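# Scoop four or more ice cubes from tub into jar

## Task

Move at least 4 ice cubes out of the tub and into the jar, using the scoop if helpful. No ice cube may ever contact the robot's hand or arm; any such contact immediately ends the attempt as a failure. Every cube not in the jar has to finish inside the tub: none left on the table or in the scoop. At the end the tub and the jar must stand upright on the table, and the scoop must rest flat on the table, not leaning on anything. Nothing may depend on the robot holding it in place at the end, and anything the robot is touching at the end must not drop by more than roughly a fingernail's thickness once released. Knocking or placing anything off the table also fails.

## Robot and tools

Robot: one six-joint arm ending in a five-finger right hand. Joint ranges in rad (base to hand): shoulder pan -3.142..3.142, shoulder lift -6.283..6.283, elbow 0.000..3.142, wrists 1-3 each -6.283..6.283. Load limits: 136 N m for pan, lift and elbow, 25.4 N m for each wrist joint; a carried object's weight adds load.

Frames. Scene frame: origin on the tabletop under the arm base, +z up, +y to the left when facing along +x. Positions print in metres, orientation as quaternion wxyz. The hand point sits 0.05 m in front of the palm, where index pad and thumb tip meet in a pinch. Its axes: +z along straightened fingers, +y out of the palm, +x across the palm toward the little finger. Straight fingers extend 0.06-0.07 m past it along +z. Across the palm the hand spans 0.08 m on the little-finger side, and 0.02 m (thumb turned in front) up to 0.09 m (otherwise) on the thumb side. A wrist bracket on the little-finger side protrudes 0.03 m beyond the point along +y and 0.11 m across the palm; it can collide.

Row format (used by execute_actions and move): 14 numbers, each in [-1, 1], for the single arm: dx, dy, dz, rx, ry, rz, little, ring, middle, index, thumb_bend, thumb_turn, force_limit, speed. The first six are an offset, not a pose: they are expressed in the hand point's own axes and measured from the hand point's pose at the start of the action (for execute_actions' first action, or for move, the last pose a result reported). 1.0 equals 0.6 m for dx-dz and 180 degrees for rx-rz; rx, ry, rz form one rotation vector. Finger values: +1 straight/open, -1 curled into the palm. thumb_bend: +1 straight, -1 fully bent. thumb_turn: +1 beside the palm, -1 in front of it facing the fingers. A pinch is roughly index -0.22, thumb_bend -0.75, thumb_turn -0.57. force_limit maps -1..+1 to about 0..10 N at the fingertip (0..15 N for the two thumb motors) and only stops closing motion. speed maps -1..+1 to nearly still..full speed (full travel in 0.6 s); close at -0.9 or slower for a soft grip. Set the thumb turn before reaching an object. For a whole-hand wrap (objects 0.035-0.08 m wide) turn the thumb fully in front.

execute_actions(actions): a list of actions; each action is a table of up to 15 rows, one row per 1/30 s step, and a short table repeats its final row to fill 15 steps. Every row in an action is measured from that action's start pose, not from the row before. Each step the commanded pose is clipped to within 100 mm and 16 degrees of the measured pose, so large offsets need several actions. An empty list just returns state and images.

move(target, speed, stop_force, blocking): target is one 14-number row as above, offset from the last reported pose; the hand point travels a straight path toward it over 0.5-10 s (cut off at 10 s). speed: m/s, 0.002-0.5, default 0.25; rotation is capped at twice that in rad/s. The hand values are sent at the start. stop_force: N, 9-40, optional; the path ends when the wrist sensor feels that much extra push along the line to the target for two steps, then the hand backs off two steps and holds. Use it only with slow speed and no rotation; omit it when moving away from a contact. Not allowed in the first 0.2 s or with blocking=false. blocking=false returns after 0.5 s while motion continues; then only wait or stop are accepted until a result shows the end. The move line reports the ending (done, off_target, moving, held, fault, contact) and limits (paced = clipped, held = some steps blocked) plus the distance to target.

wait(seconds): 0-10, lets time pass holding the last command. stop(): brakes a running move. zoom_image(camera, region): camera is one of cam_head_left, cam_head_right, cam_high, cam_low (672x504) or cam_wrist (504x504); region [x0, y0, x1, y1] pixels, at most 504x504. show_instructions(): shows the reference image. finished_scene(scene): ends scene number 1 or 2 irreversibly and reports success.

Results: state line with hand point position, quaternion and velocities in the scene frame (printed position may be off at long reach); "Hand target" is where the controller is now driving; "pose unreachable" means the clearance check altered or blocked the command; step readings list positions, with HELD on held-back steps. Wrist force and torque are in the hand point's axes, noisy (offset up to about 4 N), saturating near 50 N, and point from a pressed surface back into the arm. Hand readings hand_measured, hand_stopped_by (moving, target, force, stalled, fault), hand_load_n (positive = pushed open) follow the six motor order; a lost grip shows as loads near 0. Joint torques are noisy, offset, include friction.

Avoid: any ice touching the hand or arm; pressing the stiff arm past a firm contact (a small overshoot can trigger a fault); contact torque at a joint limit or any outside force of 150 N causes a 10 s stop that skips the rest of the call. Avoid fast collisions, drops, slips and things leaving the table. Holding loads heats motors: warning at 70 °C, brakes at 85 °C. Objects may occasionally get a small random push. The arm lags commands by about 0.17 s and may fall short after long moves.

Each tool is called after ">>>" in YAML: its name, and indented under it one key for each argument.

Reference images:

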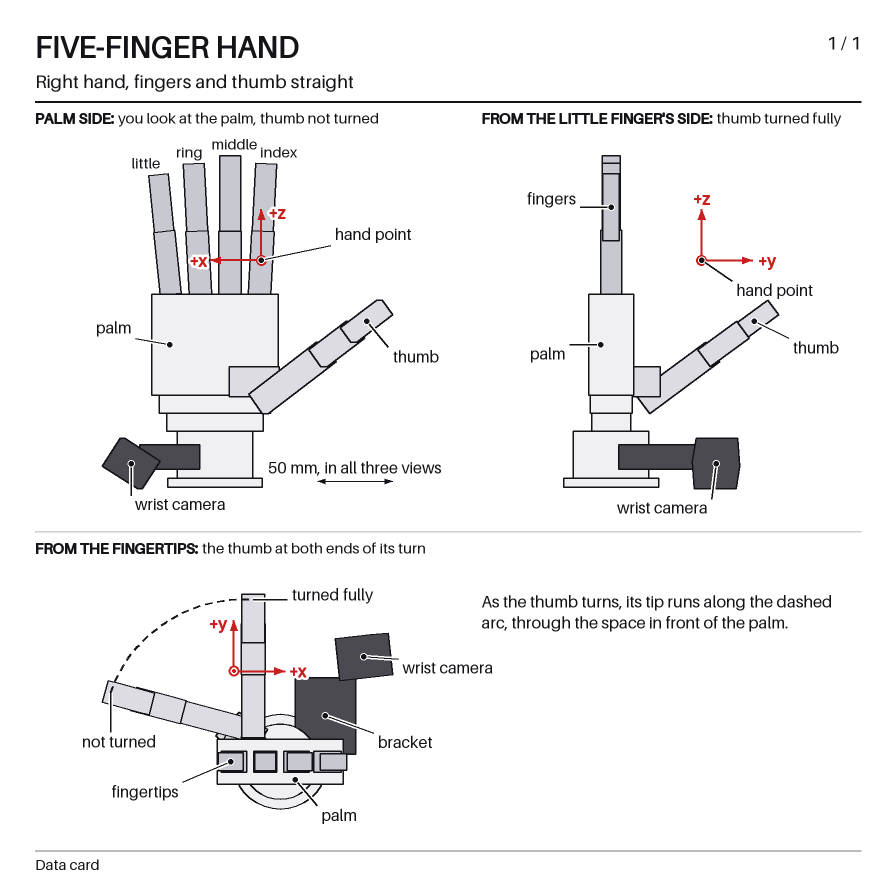

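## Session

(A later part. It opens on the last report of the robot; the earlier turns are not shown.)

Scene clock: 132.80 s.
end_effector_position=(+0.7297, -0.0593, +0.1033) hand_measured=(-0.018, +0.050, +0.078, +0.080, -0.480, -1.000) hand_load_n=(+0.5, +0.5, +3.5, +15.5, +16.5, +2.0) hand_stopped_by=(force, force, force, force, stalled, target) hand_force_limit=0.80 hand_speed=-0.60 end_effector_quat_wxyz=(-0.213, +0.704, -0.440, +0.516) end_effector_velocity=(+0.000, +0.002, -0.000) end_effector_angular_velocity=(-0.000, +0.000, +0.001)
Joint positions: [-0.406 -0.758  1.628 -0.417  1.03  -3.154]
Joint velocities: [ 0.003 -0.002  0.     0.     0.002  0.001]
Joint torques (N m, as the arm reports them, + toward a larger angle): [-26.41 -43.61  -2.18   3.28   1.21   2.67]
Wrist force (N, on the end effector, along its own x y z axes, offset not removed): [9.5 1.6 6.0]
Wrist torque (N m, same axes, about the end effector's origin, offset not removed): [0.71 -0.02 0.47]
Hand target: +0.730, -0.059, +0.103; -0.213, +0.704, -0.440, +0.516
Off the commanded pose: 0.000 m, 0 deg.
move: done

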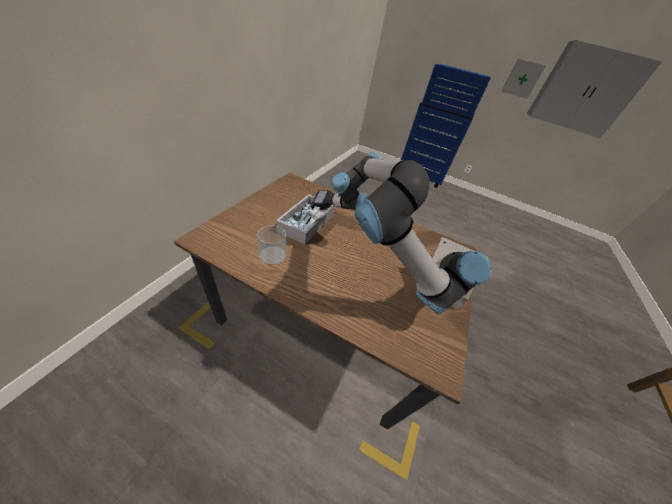

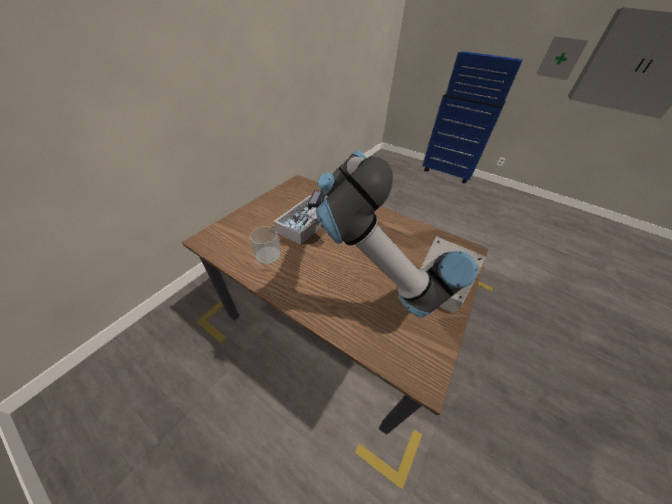

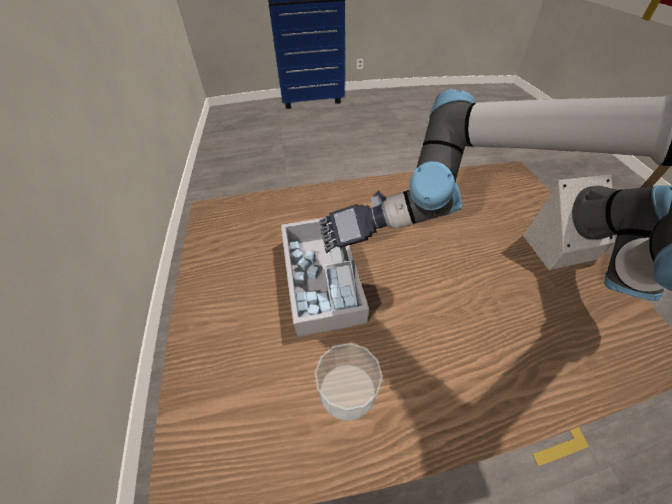

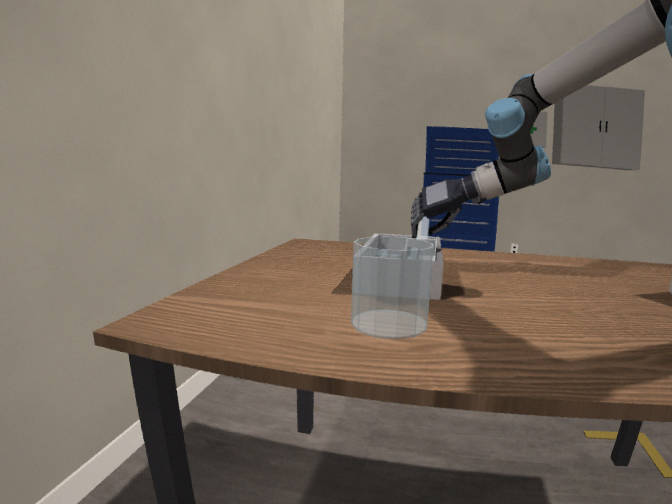

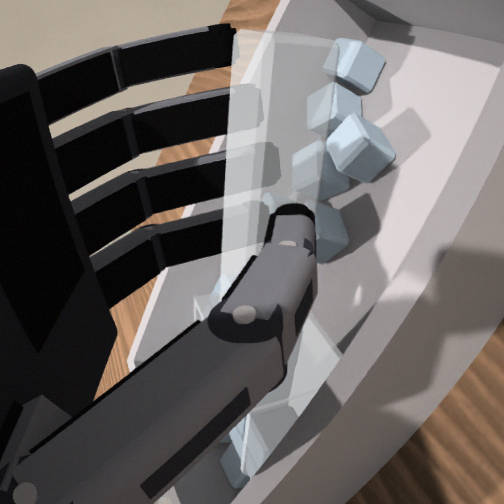

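>>> move:
  target: [0.027,0.033,0.016,0,-0.045,0.089,-0.7,-0.7,-0.7,-0.7,-0.5,-1,0.8,-0.6]
  speed: 0.06

>>> move:
  target: [0.013,0.003,0.001,0,-0.045,0.089,-0.7,-0.7,-0.7,-0.7,-0.5,-1,0.8,-0.6]
  speed: 0.06

>>> move:
  target: [0,-0.24,-0.12,0,0,0,-0.7,-0.7,-0.7,-0.7,-0.5,-1,0.8,-0.6]
  speed: 0.08

Scene clock: 144.83 s.
end_effector_position=(+0.7319, -0.0847, +0.0934) hand_measured=(-0.018, +0.050, +0.078, +0.080, -0.480, -1.000) hand_load_n=(+1.5, +1.0, +3.0, +15.0, +15.0, +2.5) hand_stopped_by=(force, force, force, force, stalled, target) hand_force_limit=0.80 hand_speed=-0.60 end_effector_quat_wxyz=(-0.313, +0.670, -0.517, +0.430) end_effector_velocity=(+0.000, -0.001, -0.000) end_effector_angular_velocity=(+0.008, +0.000, +0.001)
Joint positions: [-0.494 -0.631  1.547 -0.454  0.811 -2.913]
Joint velocities: [-0.002  0.004 -0.003 -0.002 -0.005  0.007]
Joint torques (N m, as the arm reports them, + toward a larger angle): [-47.37 -19.75 -18.84  -2.42  -2.01   2.34]
Wrist force (N, on the end effector, along its own x y z axes, offset not removed): [2.3 1.2 5.6]
Wrist torque (N m, same axes, about the end effector's origin, offset not removed): [0.13 -0.31 0.24]
Hand target: +0.732, -0.085, +0.093; -0.313, +0.670, -0.517, +0.430
Off the commanded pose: 0.000 m, 0 deg.
move: done

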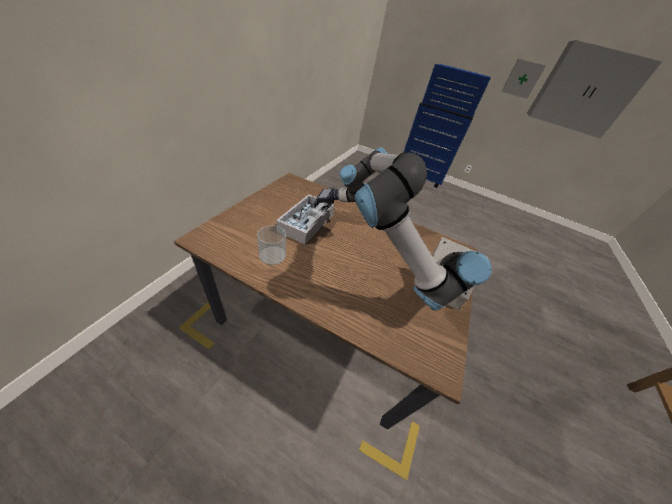

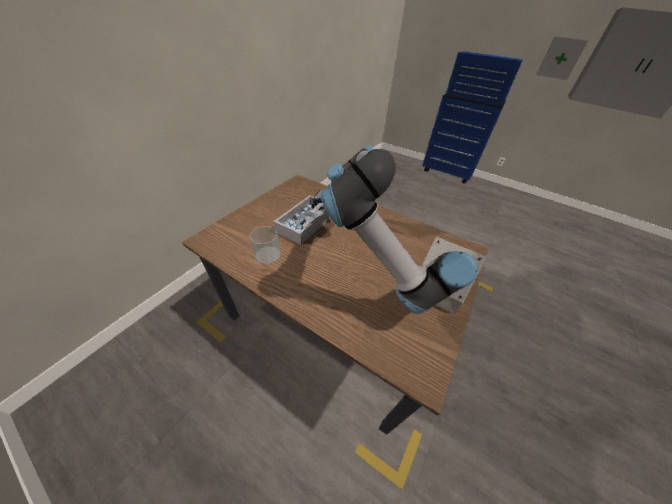

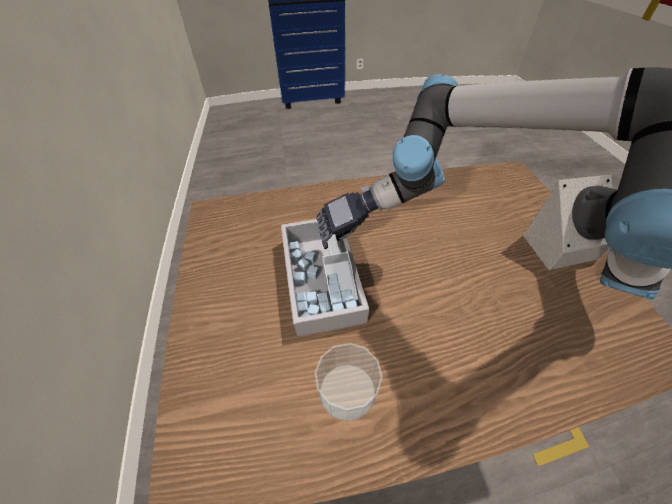

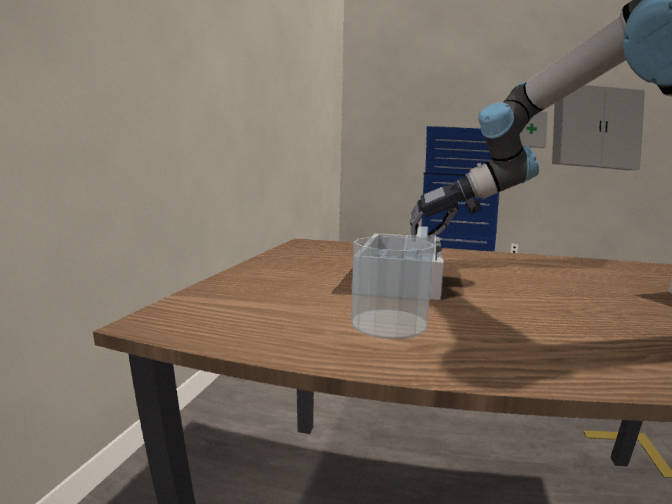

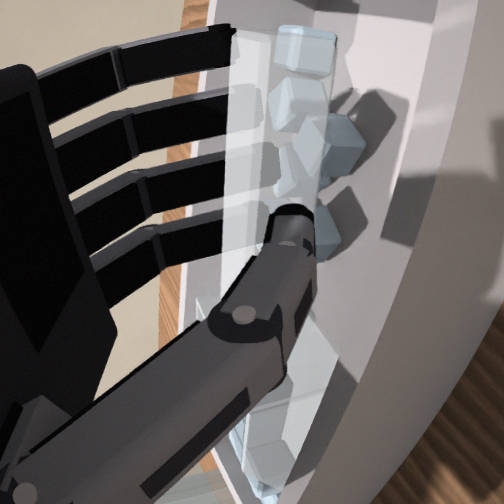

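Scene clock: 147.73 s.
end_effector_position=(+0.7324, -0.0928, +0.0935) hand_measured=(-0.018, +0.050, +0.078, +0.080, -0.480, -1.000) hand_load_n=(+2.0, +0.5, +3.5, +14.5, +16.0, +2.5) hand_stopped_by=(force, force, force, force, stalled, target) hand_force_limit=0.80 hand_speed=-0.60 end_effector_quat_wxyz=(-0.405, +0.621, -0.582, +0.334) end_effector_velocity=(+0.000, -0.001, +0.000) end_effector_angular_velocity=(+0.008, -0.000, +0.000)
Joint positions: [-0.551 -0.53   1.481 -0.539  0.629 -2.61 ]
Joint velocities: [-0.002  0.004 -0.002 -0.006 -0.005  0.01 ]
Joint torques (N m, as the arm reports them, + toward a larger angle): [-49.27 -22.14 -20.25  -2.53  -2.68   2.79]
Wrist force (N, on the end effector, along its own x y z axes, offset not removed): [0.0 4.6 5.4]
Wrist torque (N m, same axes, about the end effector's origin, offset not removed): [0.56 0.26 -0.04]
Hand target: +0.732, -0.093, +0.093; -0.406, +0.621, -0.582, +0.334
Off the commanded pose: 0.000 m, 0 deg.
move: done

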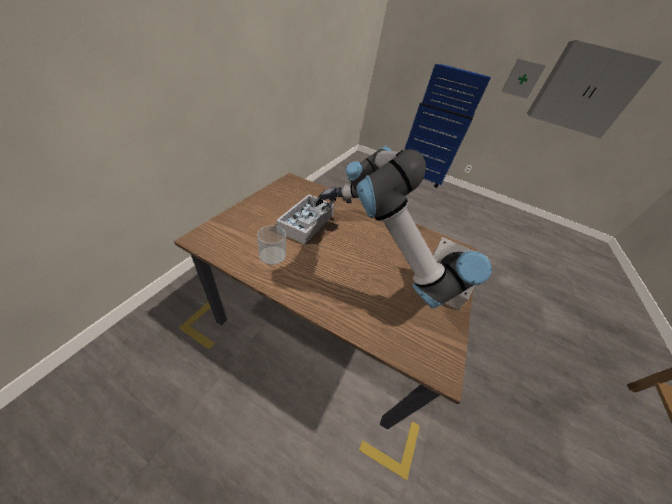

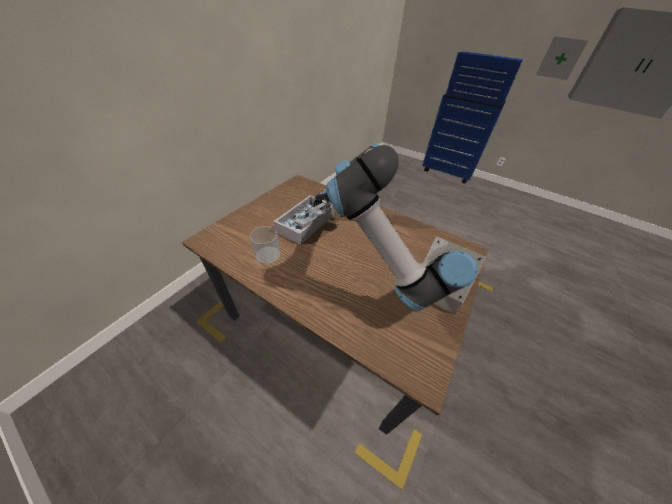

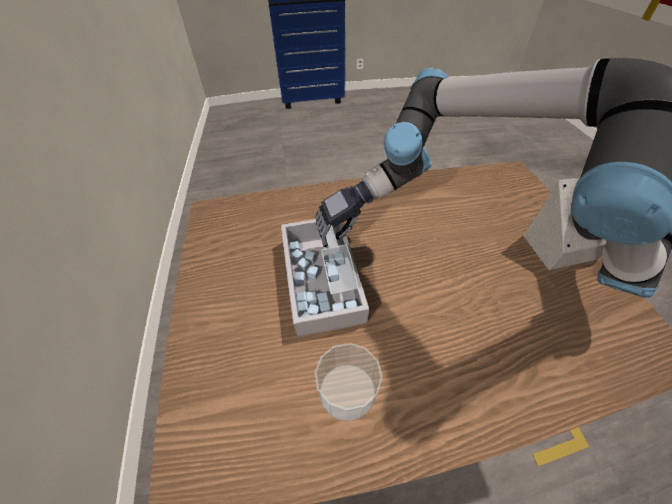

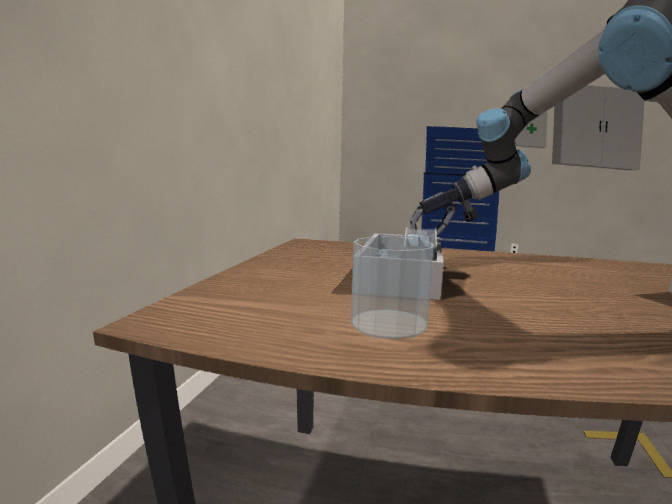

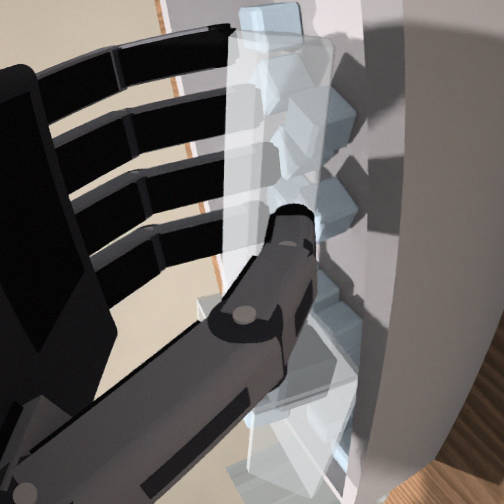

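Scene clock: 150.13 s.
end_effector_position=(+0.7335, -0.1020, +0.2542) hand_measured=(-0.018, +0.050, +0.078, +0.080, -0.480, -1.000) hand_load_n=(+5.0, +2.0, +2.5, +12.0, +15.0, +0.5) hand_stopped_by=(force, force, force, force, stalled, target) hand_force_limit=0.80 hand_speed=-0.60 end_effector_quat_wxyz=(-0.405, +0.621, -0.582, +0.334) end_effector_velocity=(-0.000, -0.002, +0.002) end_effector_angular_velocity=(+0.001, +0.000, -0.002)
Joint positions: [-0.716 -0.604  1.276 -0.139  0.482 -2.753]
Joint velocities: [-0.003  0.002 -0.005  0.007 -0.002 -0.002]
Joint torques (N m, as the arm reports them, + toward a larger angle): [-46.02 -19.95 -22.54   1.76  -1.99  -2.57]
Wrist force (N, on the end effector, along its own x y z axes, offset not removed): [0.8 3.3 0.7]
Wrist torque (N m, same axes, about the end effector's origin, offset not removed): [0.13 -0.04 0.16]
Hand target: +0.733, -0.102, +0.254; -0.405, +0.621, -0.582, +0.334
Off the commanded pose: 0.000 m, 0 deg.
move: done

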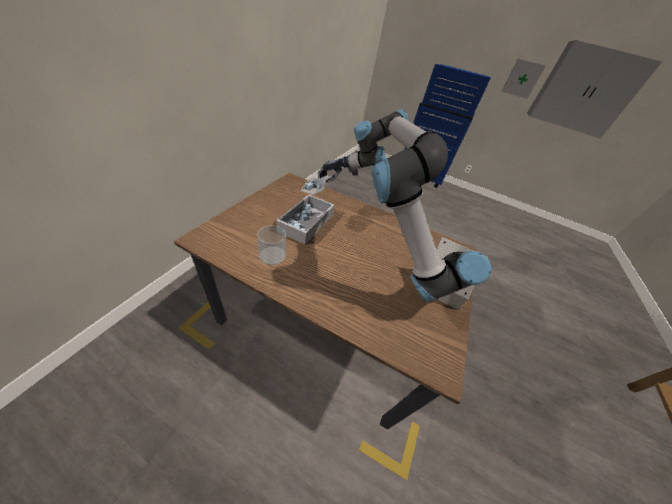

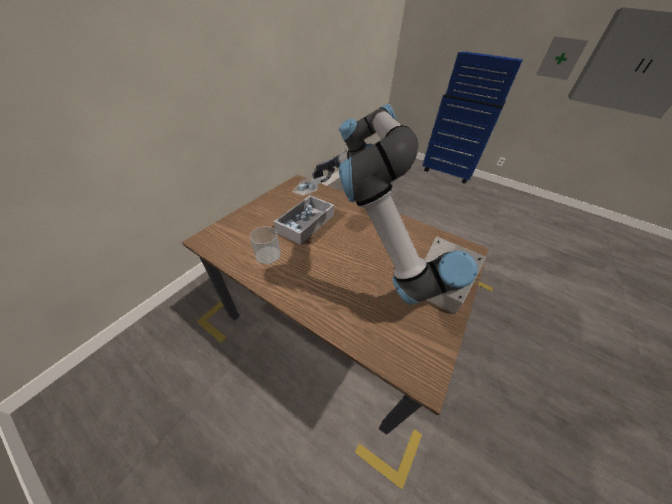

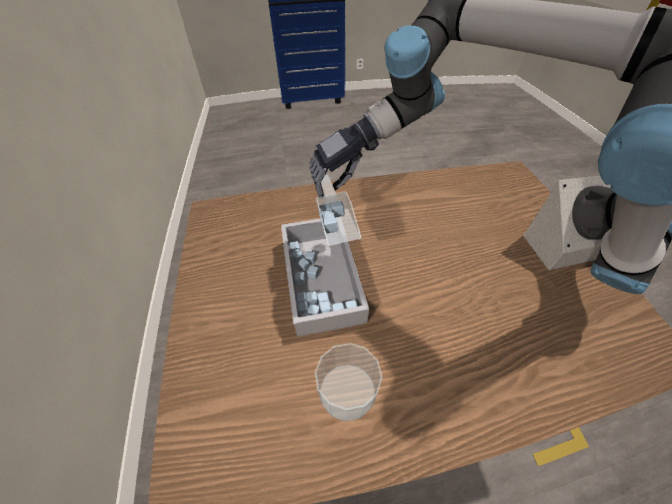

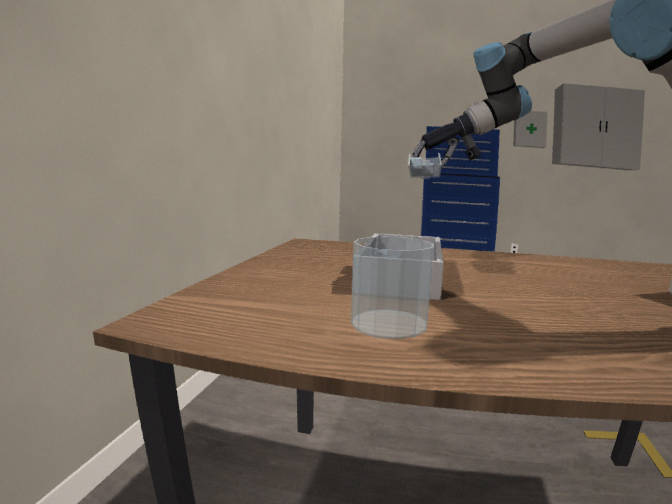

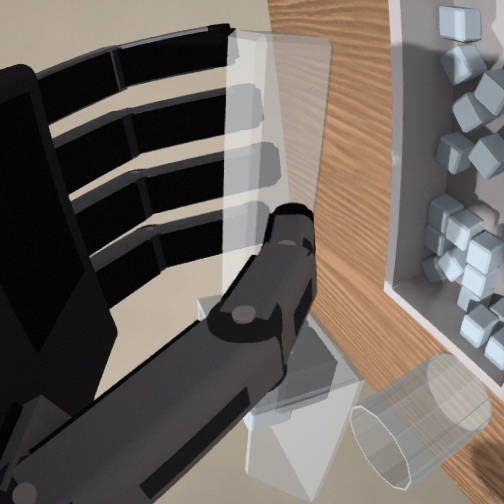

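>>> move:
  target: [-0.3,0.062,0.097,0,0,0,-0.7,-0.7,-0.7,-0.7,-0.5,-1,0.8,-0.6]
  speed: 0.08

Scene clock: 157.10 s.
end_effector_position=(+0.7505, +0.0839, +0.2055) hand_measured=(-0.018, +0.050, +0.078, +0.080, -0.480, -1.000) hand_load_n=(+5.0, +2.0, +2.5, +12.0, +15.0, +0.5) hand_stopped_by=(force, force, force, force, stalled, target) hand_force_limit=0.80 hand_speed=-0.60 end_effector_quat_wxyz=(-0.406, +0.621, -0.582, +0.334) end_effector_velocity=(+0.000, +0.001, +0.000) end_effector_angular_velocity=(+0.001, -0.001, -0.001)
Joint positions: [-0.464 -0.872  1.479 -0.238  0.71  -2.556]
Joint velocities: [ 0.001 -0.001  0.001  0.     0.002  0.002]
Joint torques (N m, as the arm reports them, + toward a larger angle): [-31.16 -43.28  -7.4    1.59   3.38   2.72]
Wrist force (N, on the end effector, along its own x y z axes, offset not removed): [-0.4 3.6 1.4]
Wrist torque (N m, same axes, about the end effector's origin, offset not removed): [0.15 0.26 -0.14]
Hand target: +0.751, +0.084, +0.205; -0.406, +0.621, -0.582, +0.334
Off the commanded pose: 0.000 m, 0 deg.
move: done

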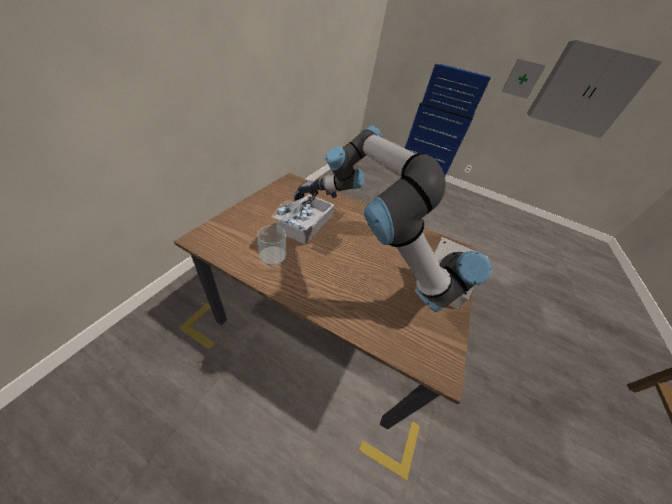

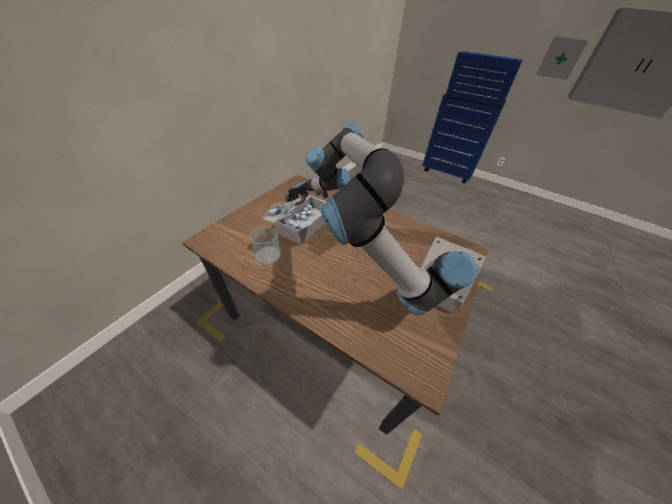

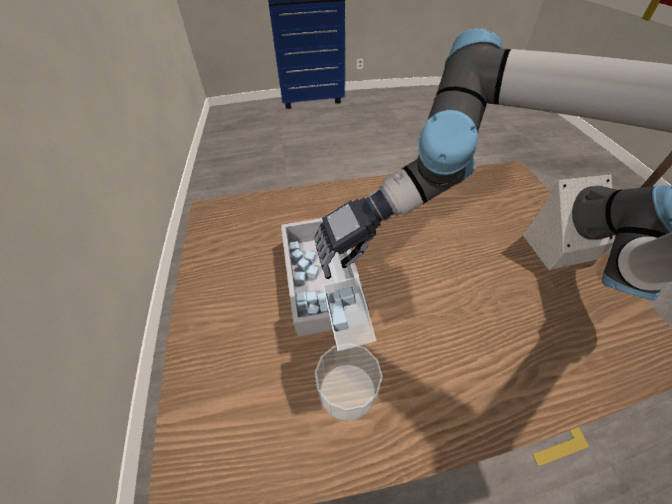

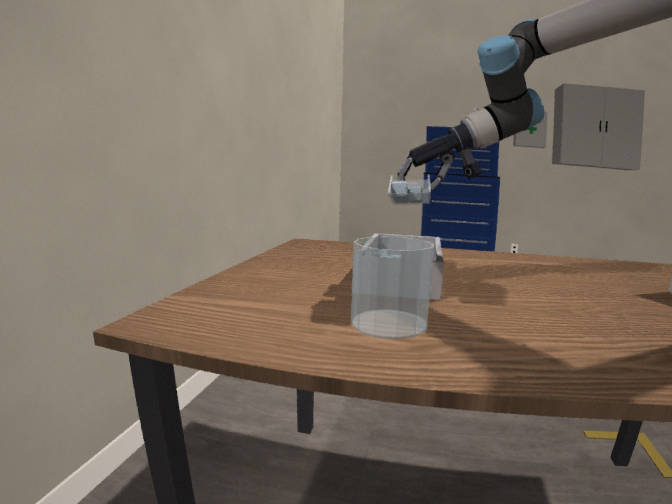

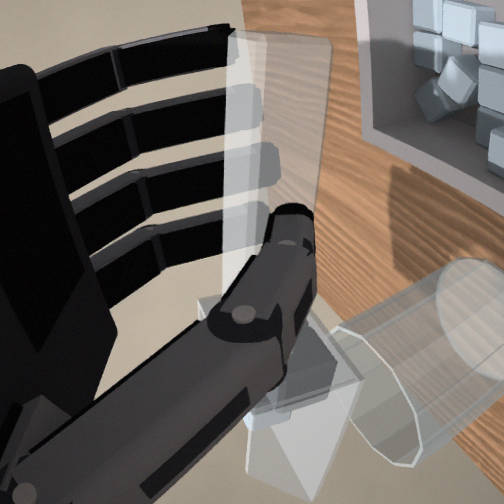

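Forward .035, +x .02, down .025.

>>> move:
  target: [-0.058,0.022,0.048,0,0,0,-0.7,-0.7,-0.7,-0.7,-0.5,-1,0.8,-0.6]
  speed: 0.05

>>> zoom_image:
  camera: "cam_head_left"
  region: [230, 170, 350, 270]

Scene clock: 163.87 s.
end_effector_position=(+0.7666, +0.1218, +0.1829) hand_measured=(-0.018, +0.050, +0.078, +0.080, -0.480, -1.000) hand_load_n=(+5.0, +2.0, +2.5, +12.0, +15.0, +0.5) hand_stopped_by=(force, force, force, force, stalled, target) hand_force_limit=0.80 hand_speed=-0.60 end_effector_quat_wxyz=(-0.406, +0.621, -0.582, +0.334) end_effector_velocity=(+0.002, +0.002, +0.000) end_effector_angular_velocity=(-0.001, -0.002, +0.003)
Joint positions: [-0.383 -0.879  1.455 -0.238  0.786 -2.515]
Joint velocities: [ 0.003 -0.001 -0.004  0.001  0.002  0.001]
Joint torques (N m, as the arm reports them, + toward a larger angle): [-31.48 -35.6  -20.65   1.58   3.3    2.62]
Wrist force (N, on the end effector, along its own x y z axes, offset not removed): [0.6 3.6 2.7]
Wrist torque (N m, same axes, about the end effector's origin, offset not removed): [0.22 -0.12 -0.03]
Hand target: +0.767, +0.122, +0.183; -0.406, +0.621, -0.582, +0.334
Off the commanded pose: 0.000 m, 0 deg.
move: done

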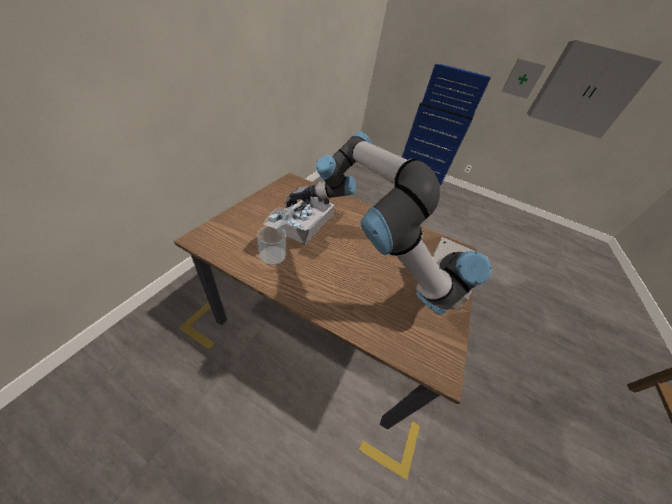

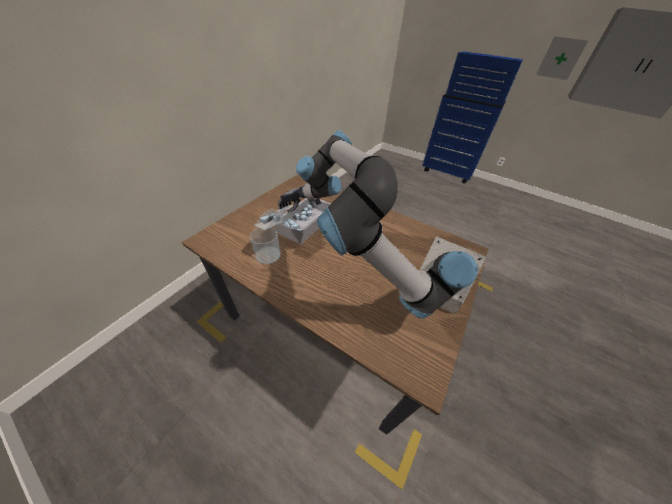

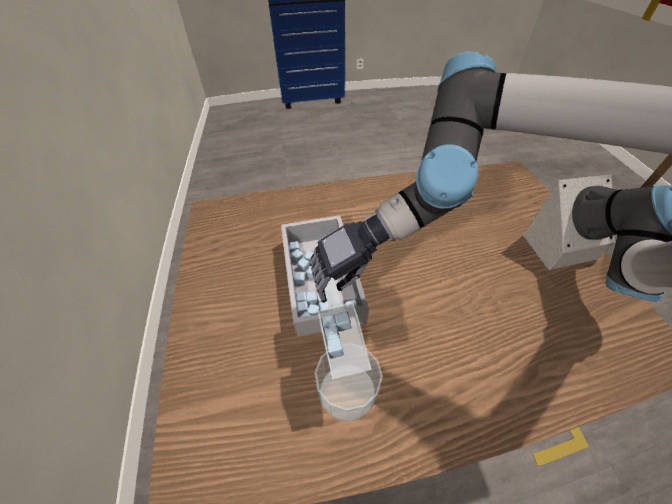

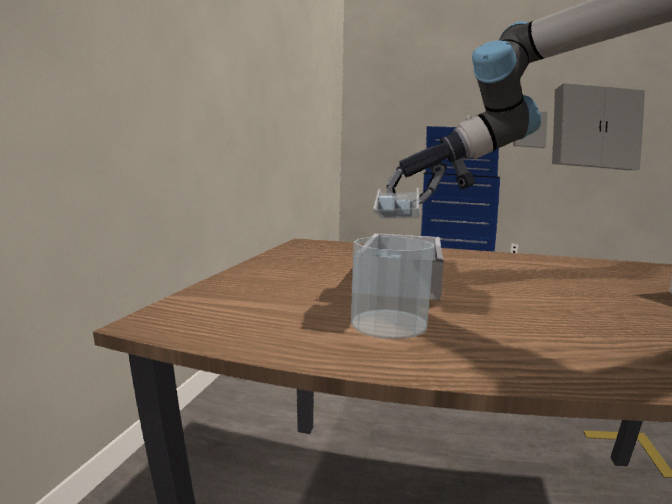

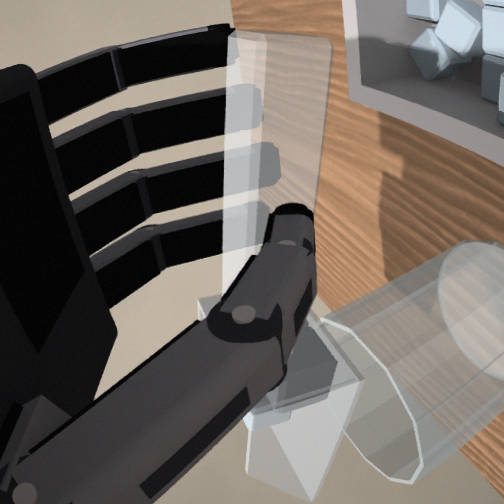

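Region (230, 170, 350, 270) of cam_head_left's 672x504 image, scaled by 4.200, with more detail than that image has.

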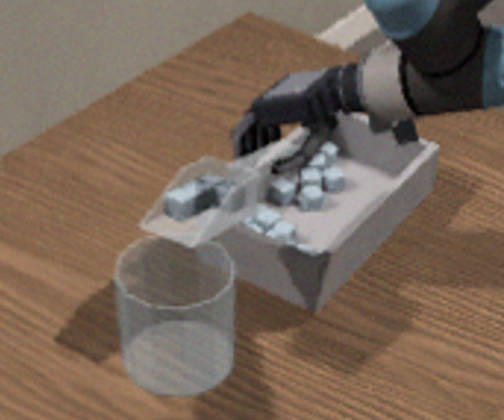

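>>> move:
  target: [0.025,-0.052,-0.026,0,0.075,-0.148,-0.7,-0.7,-0.7,-0.7,-0.5,-1,0.8,-0.6]
  speed: 0.04

>>> zoom_image:
  camera: "cam_head_left"
  region: [230, 170, 350, 270]

Scene clock: 175.43 s.
end_effector_position=(+0.7683, +0.1050, +0.2169) hand_measured=(-0.018, +0.050, +0.078, +0.080, -0.480, -1.000) hand_load_n=(+5.0, +2.0, +2.5, +12.0, +15.0, +0.5) hand_stopped_by=(force, force, force, force, stalled, target) hand_force_limit=0.80 hand_speed=-0.60 end_effector_quat_wxyz=(-0.248, +0.694, -0.467, +0.488) end_effector_velocity=(+0.001, +0.000, +0.001) end_effector_angular_velocity=(-0.009, -0.002, +0.001)
Joint positions: [-0.343 -0.962  1.401 -0.005  1.04  -3.028]
Joint velocities: [ 0.002 -0.001 -0.002  0.002  0.005 -0.008]
Joint torques (N m, as the arm reports them, + toward a larger angle): [-30.47 -42.92 -21.07   1.71   3.73  -3.02]
Wrist force (N, on the end effector, along its own x y z axes, offset not removed): [-0.4 2.2 3.0]
Wrist torque (N m, same axes, about the end effector's origin, offset not removed): [0.08 -0.11 -0.03]
Hand target: +0.768, +0.105, +0.217; -0.247, +0.694, -0.467, +0.489
Off the commanded pose: 0.000 m, 0 deg.
move: done

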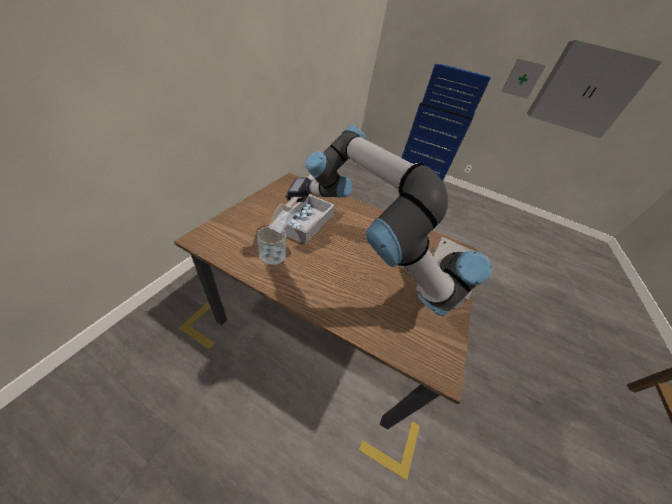

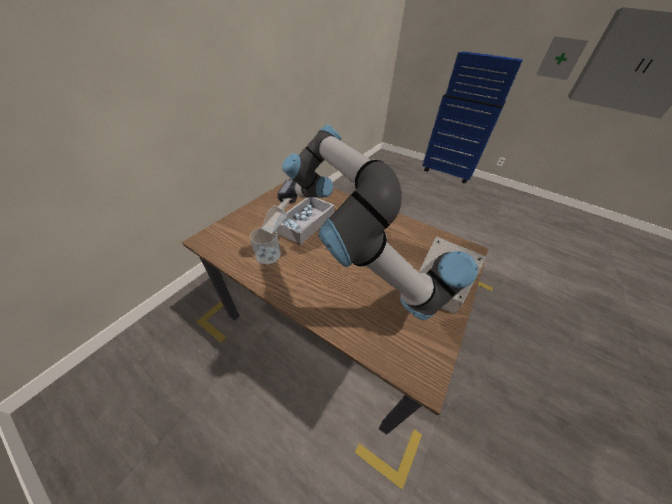

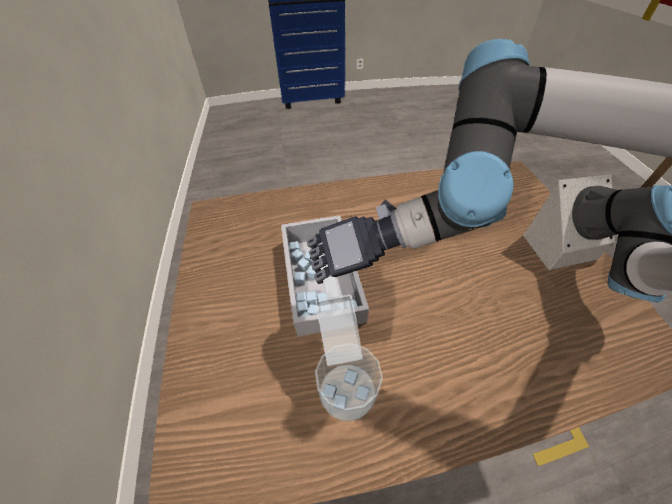

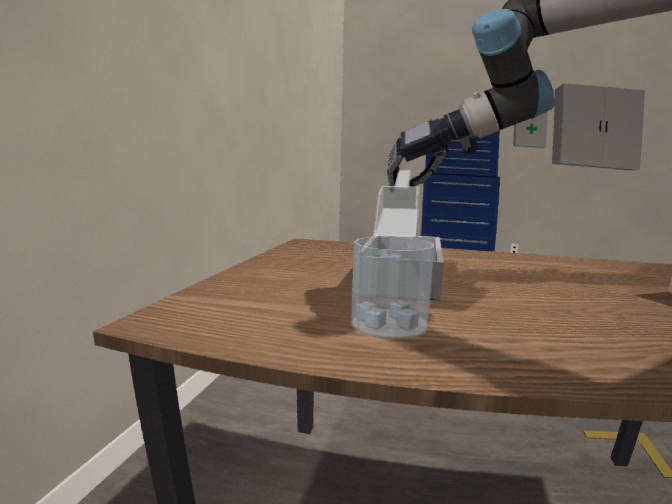

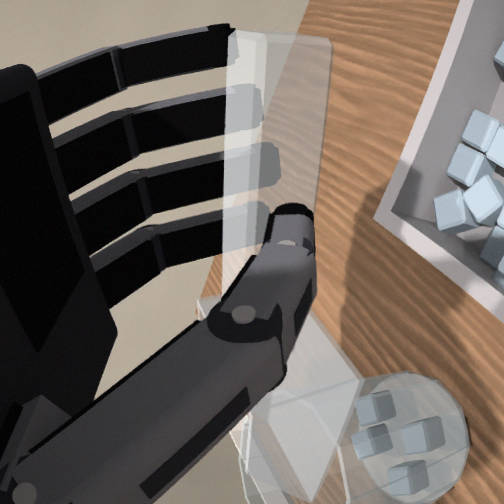

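Region (230, 170, 350, 270) of cam_head_left's 672x504 image, scaled by 4.200, with more detail than that image has.

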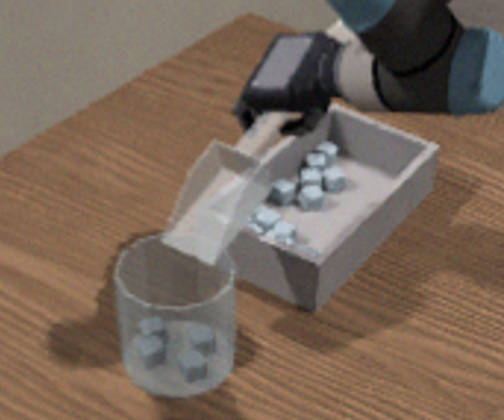

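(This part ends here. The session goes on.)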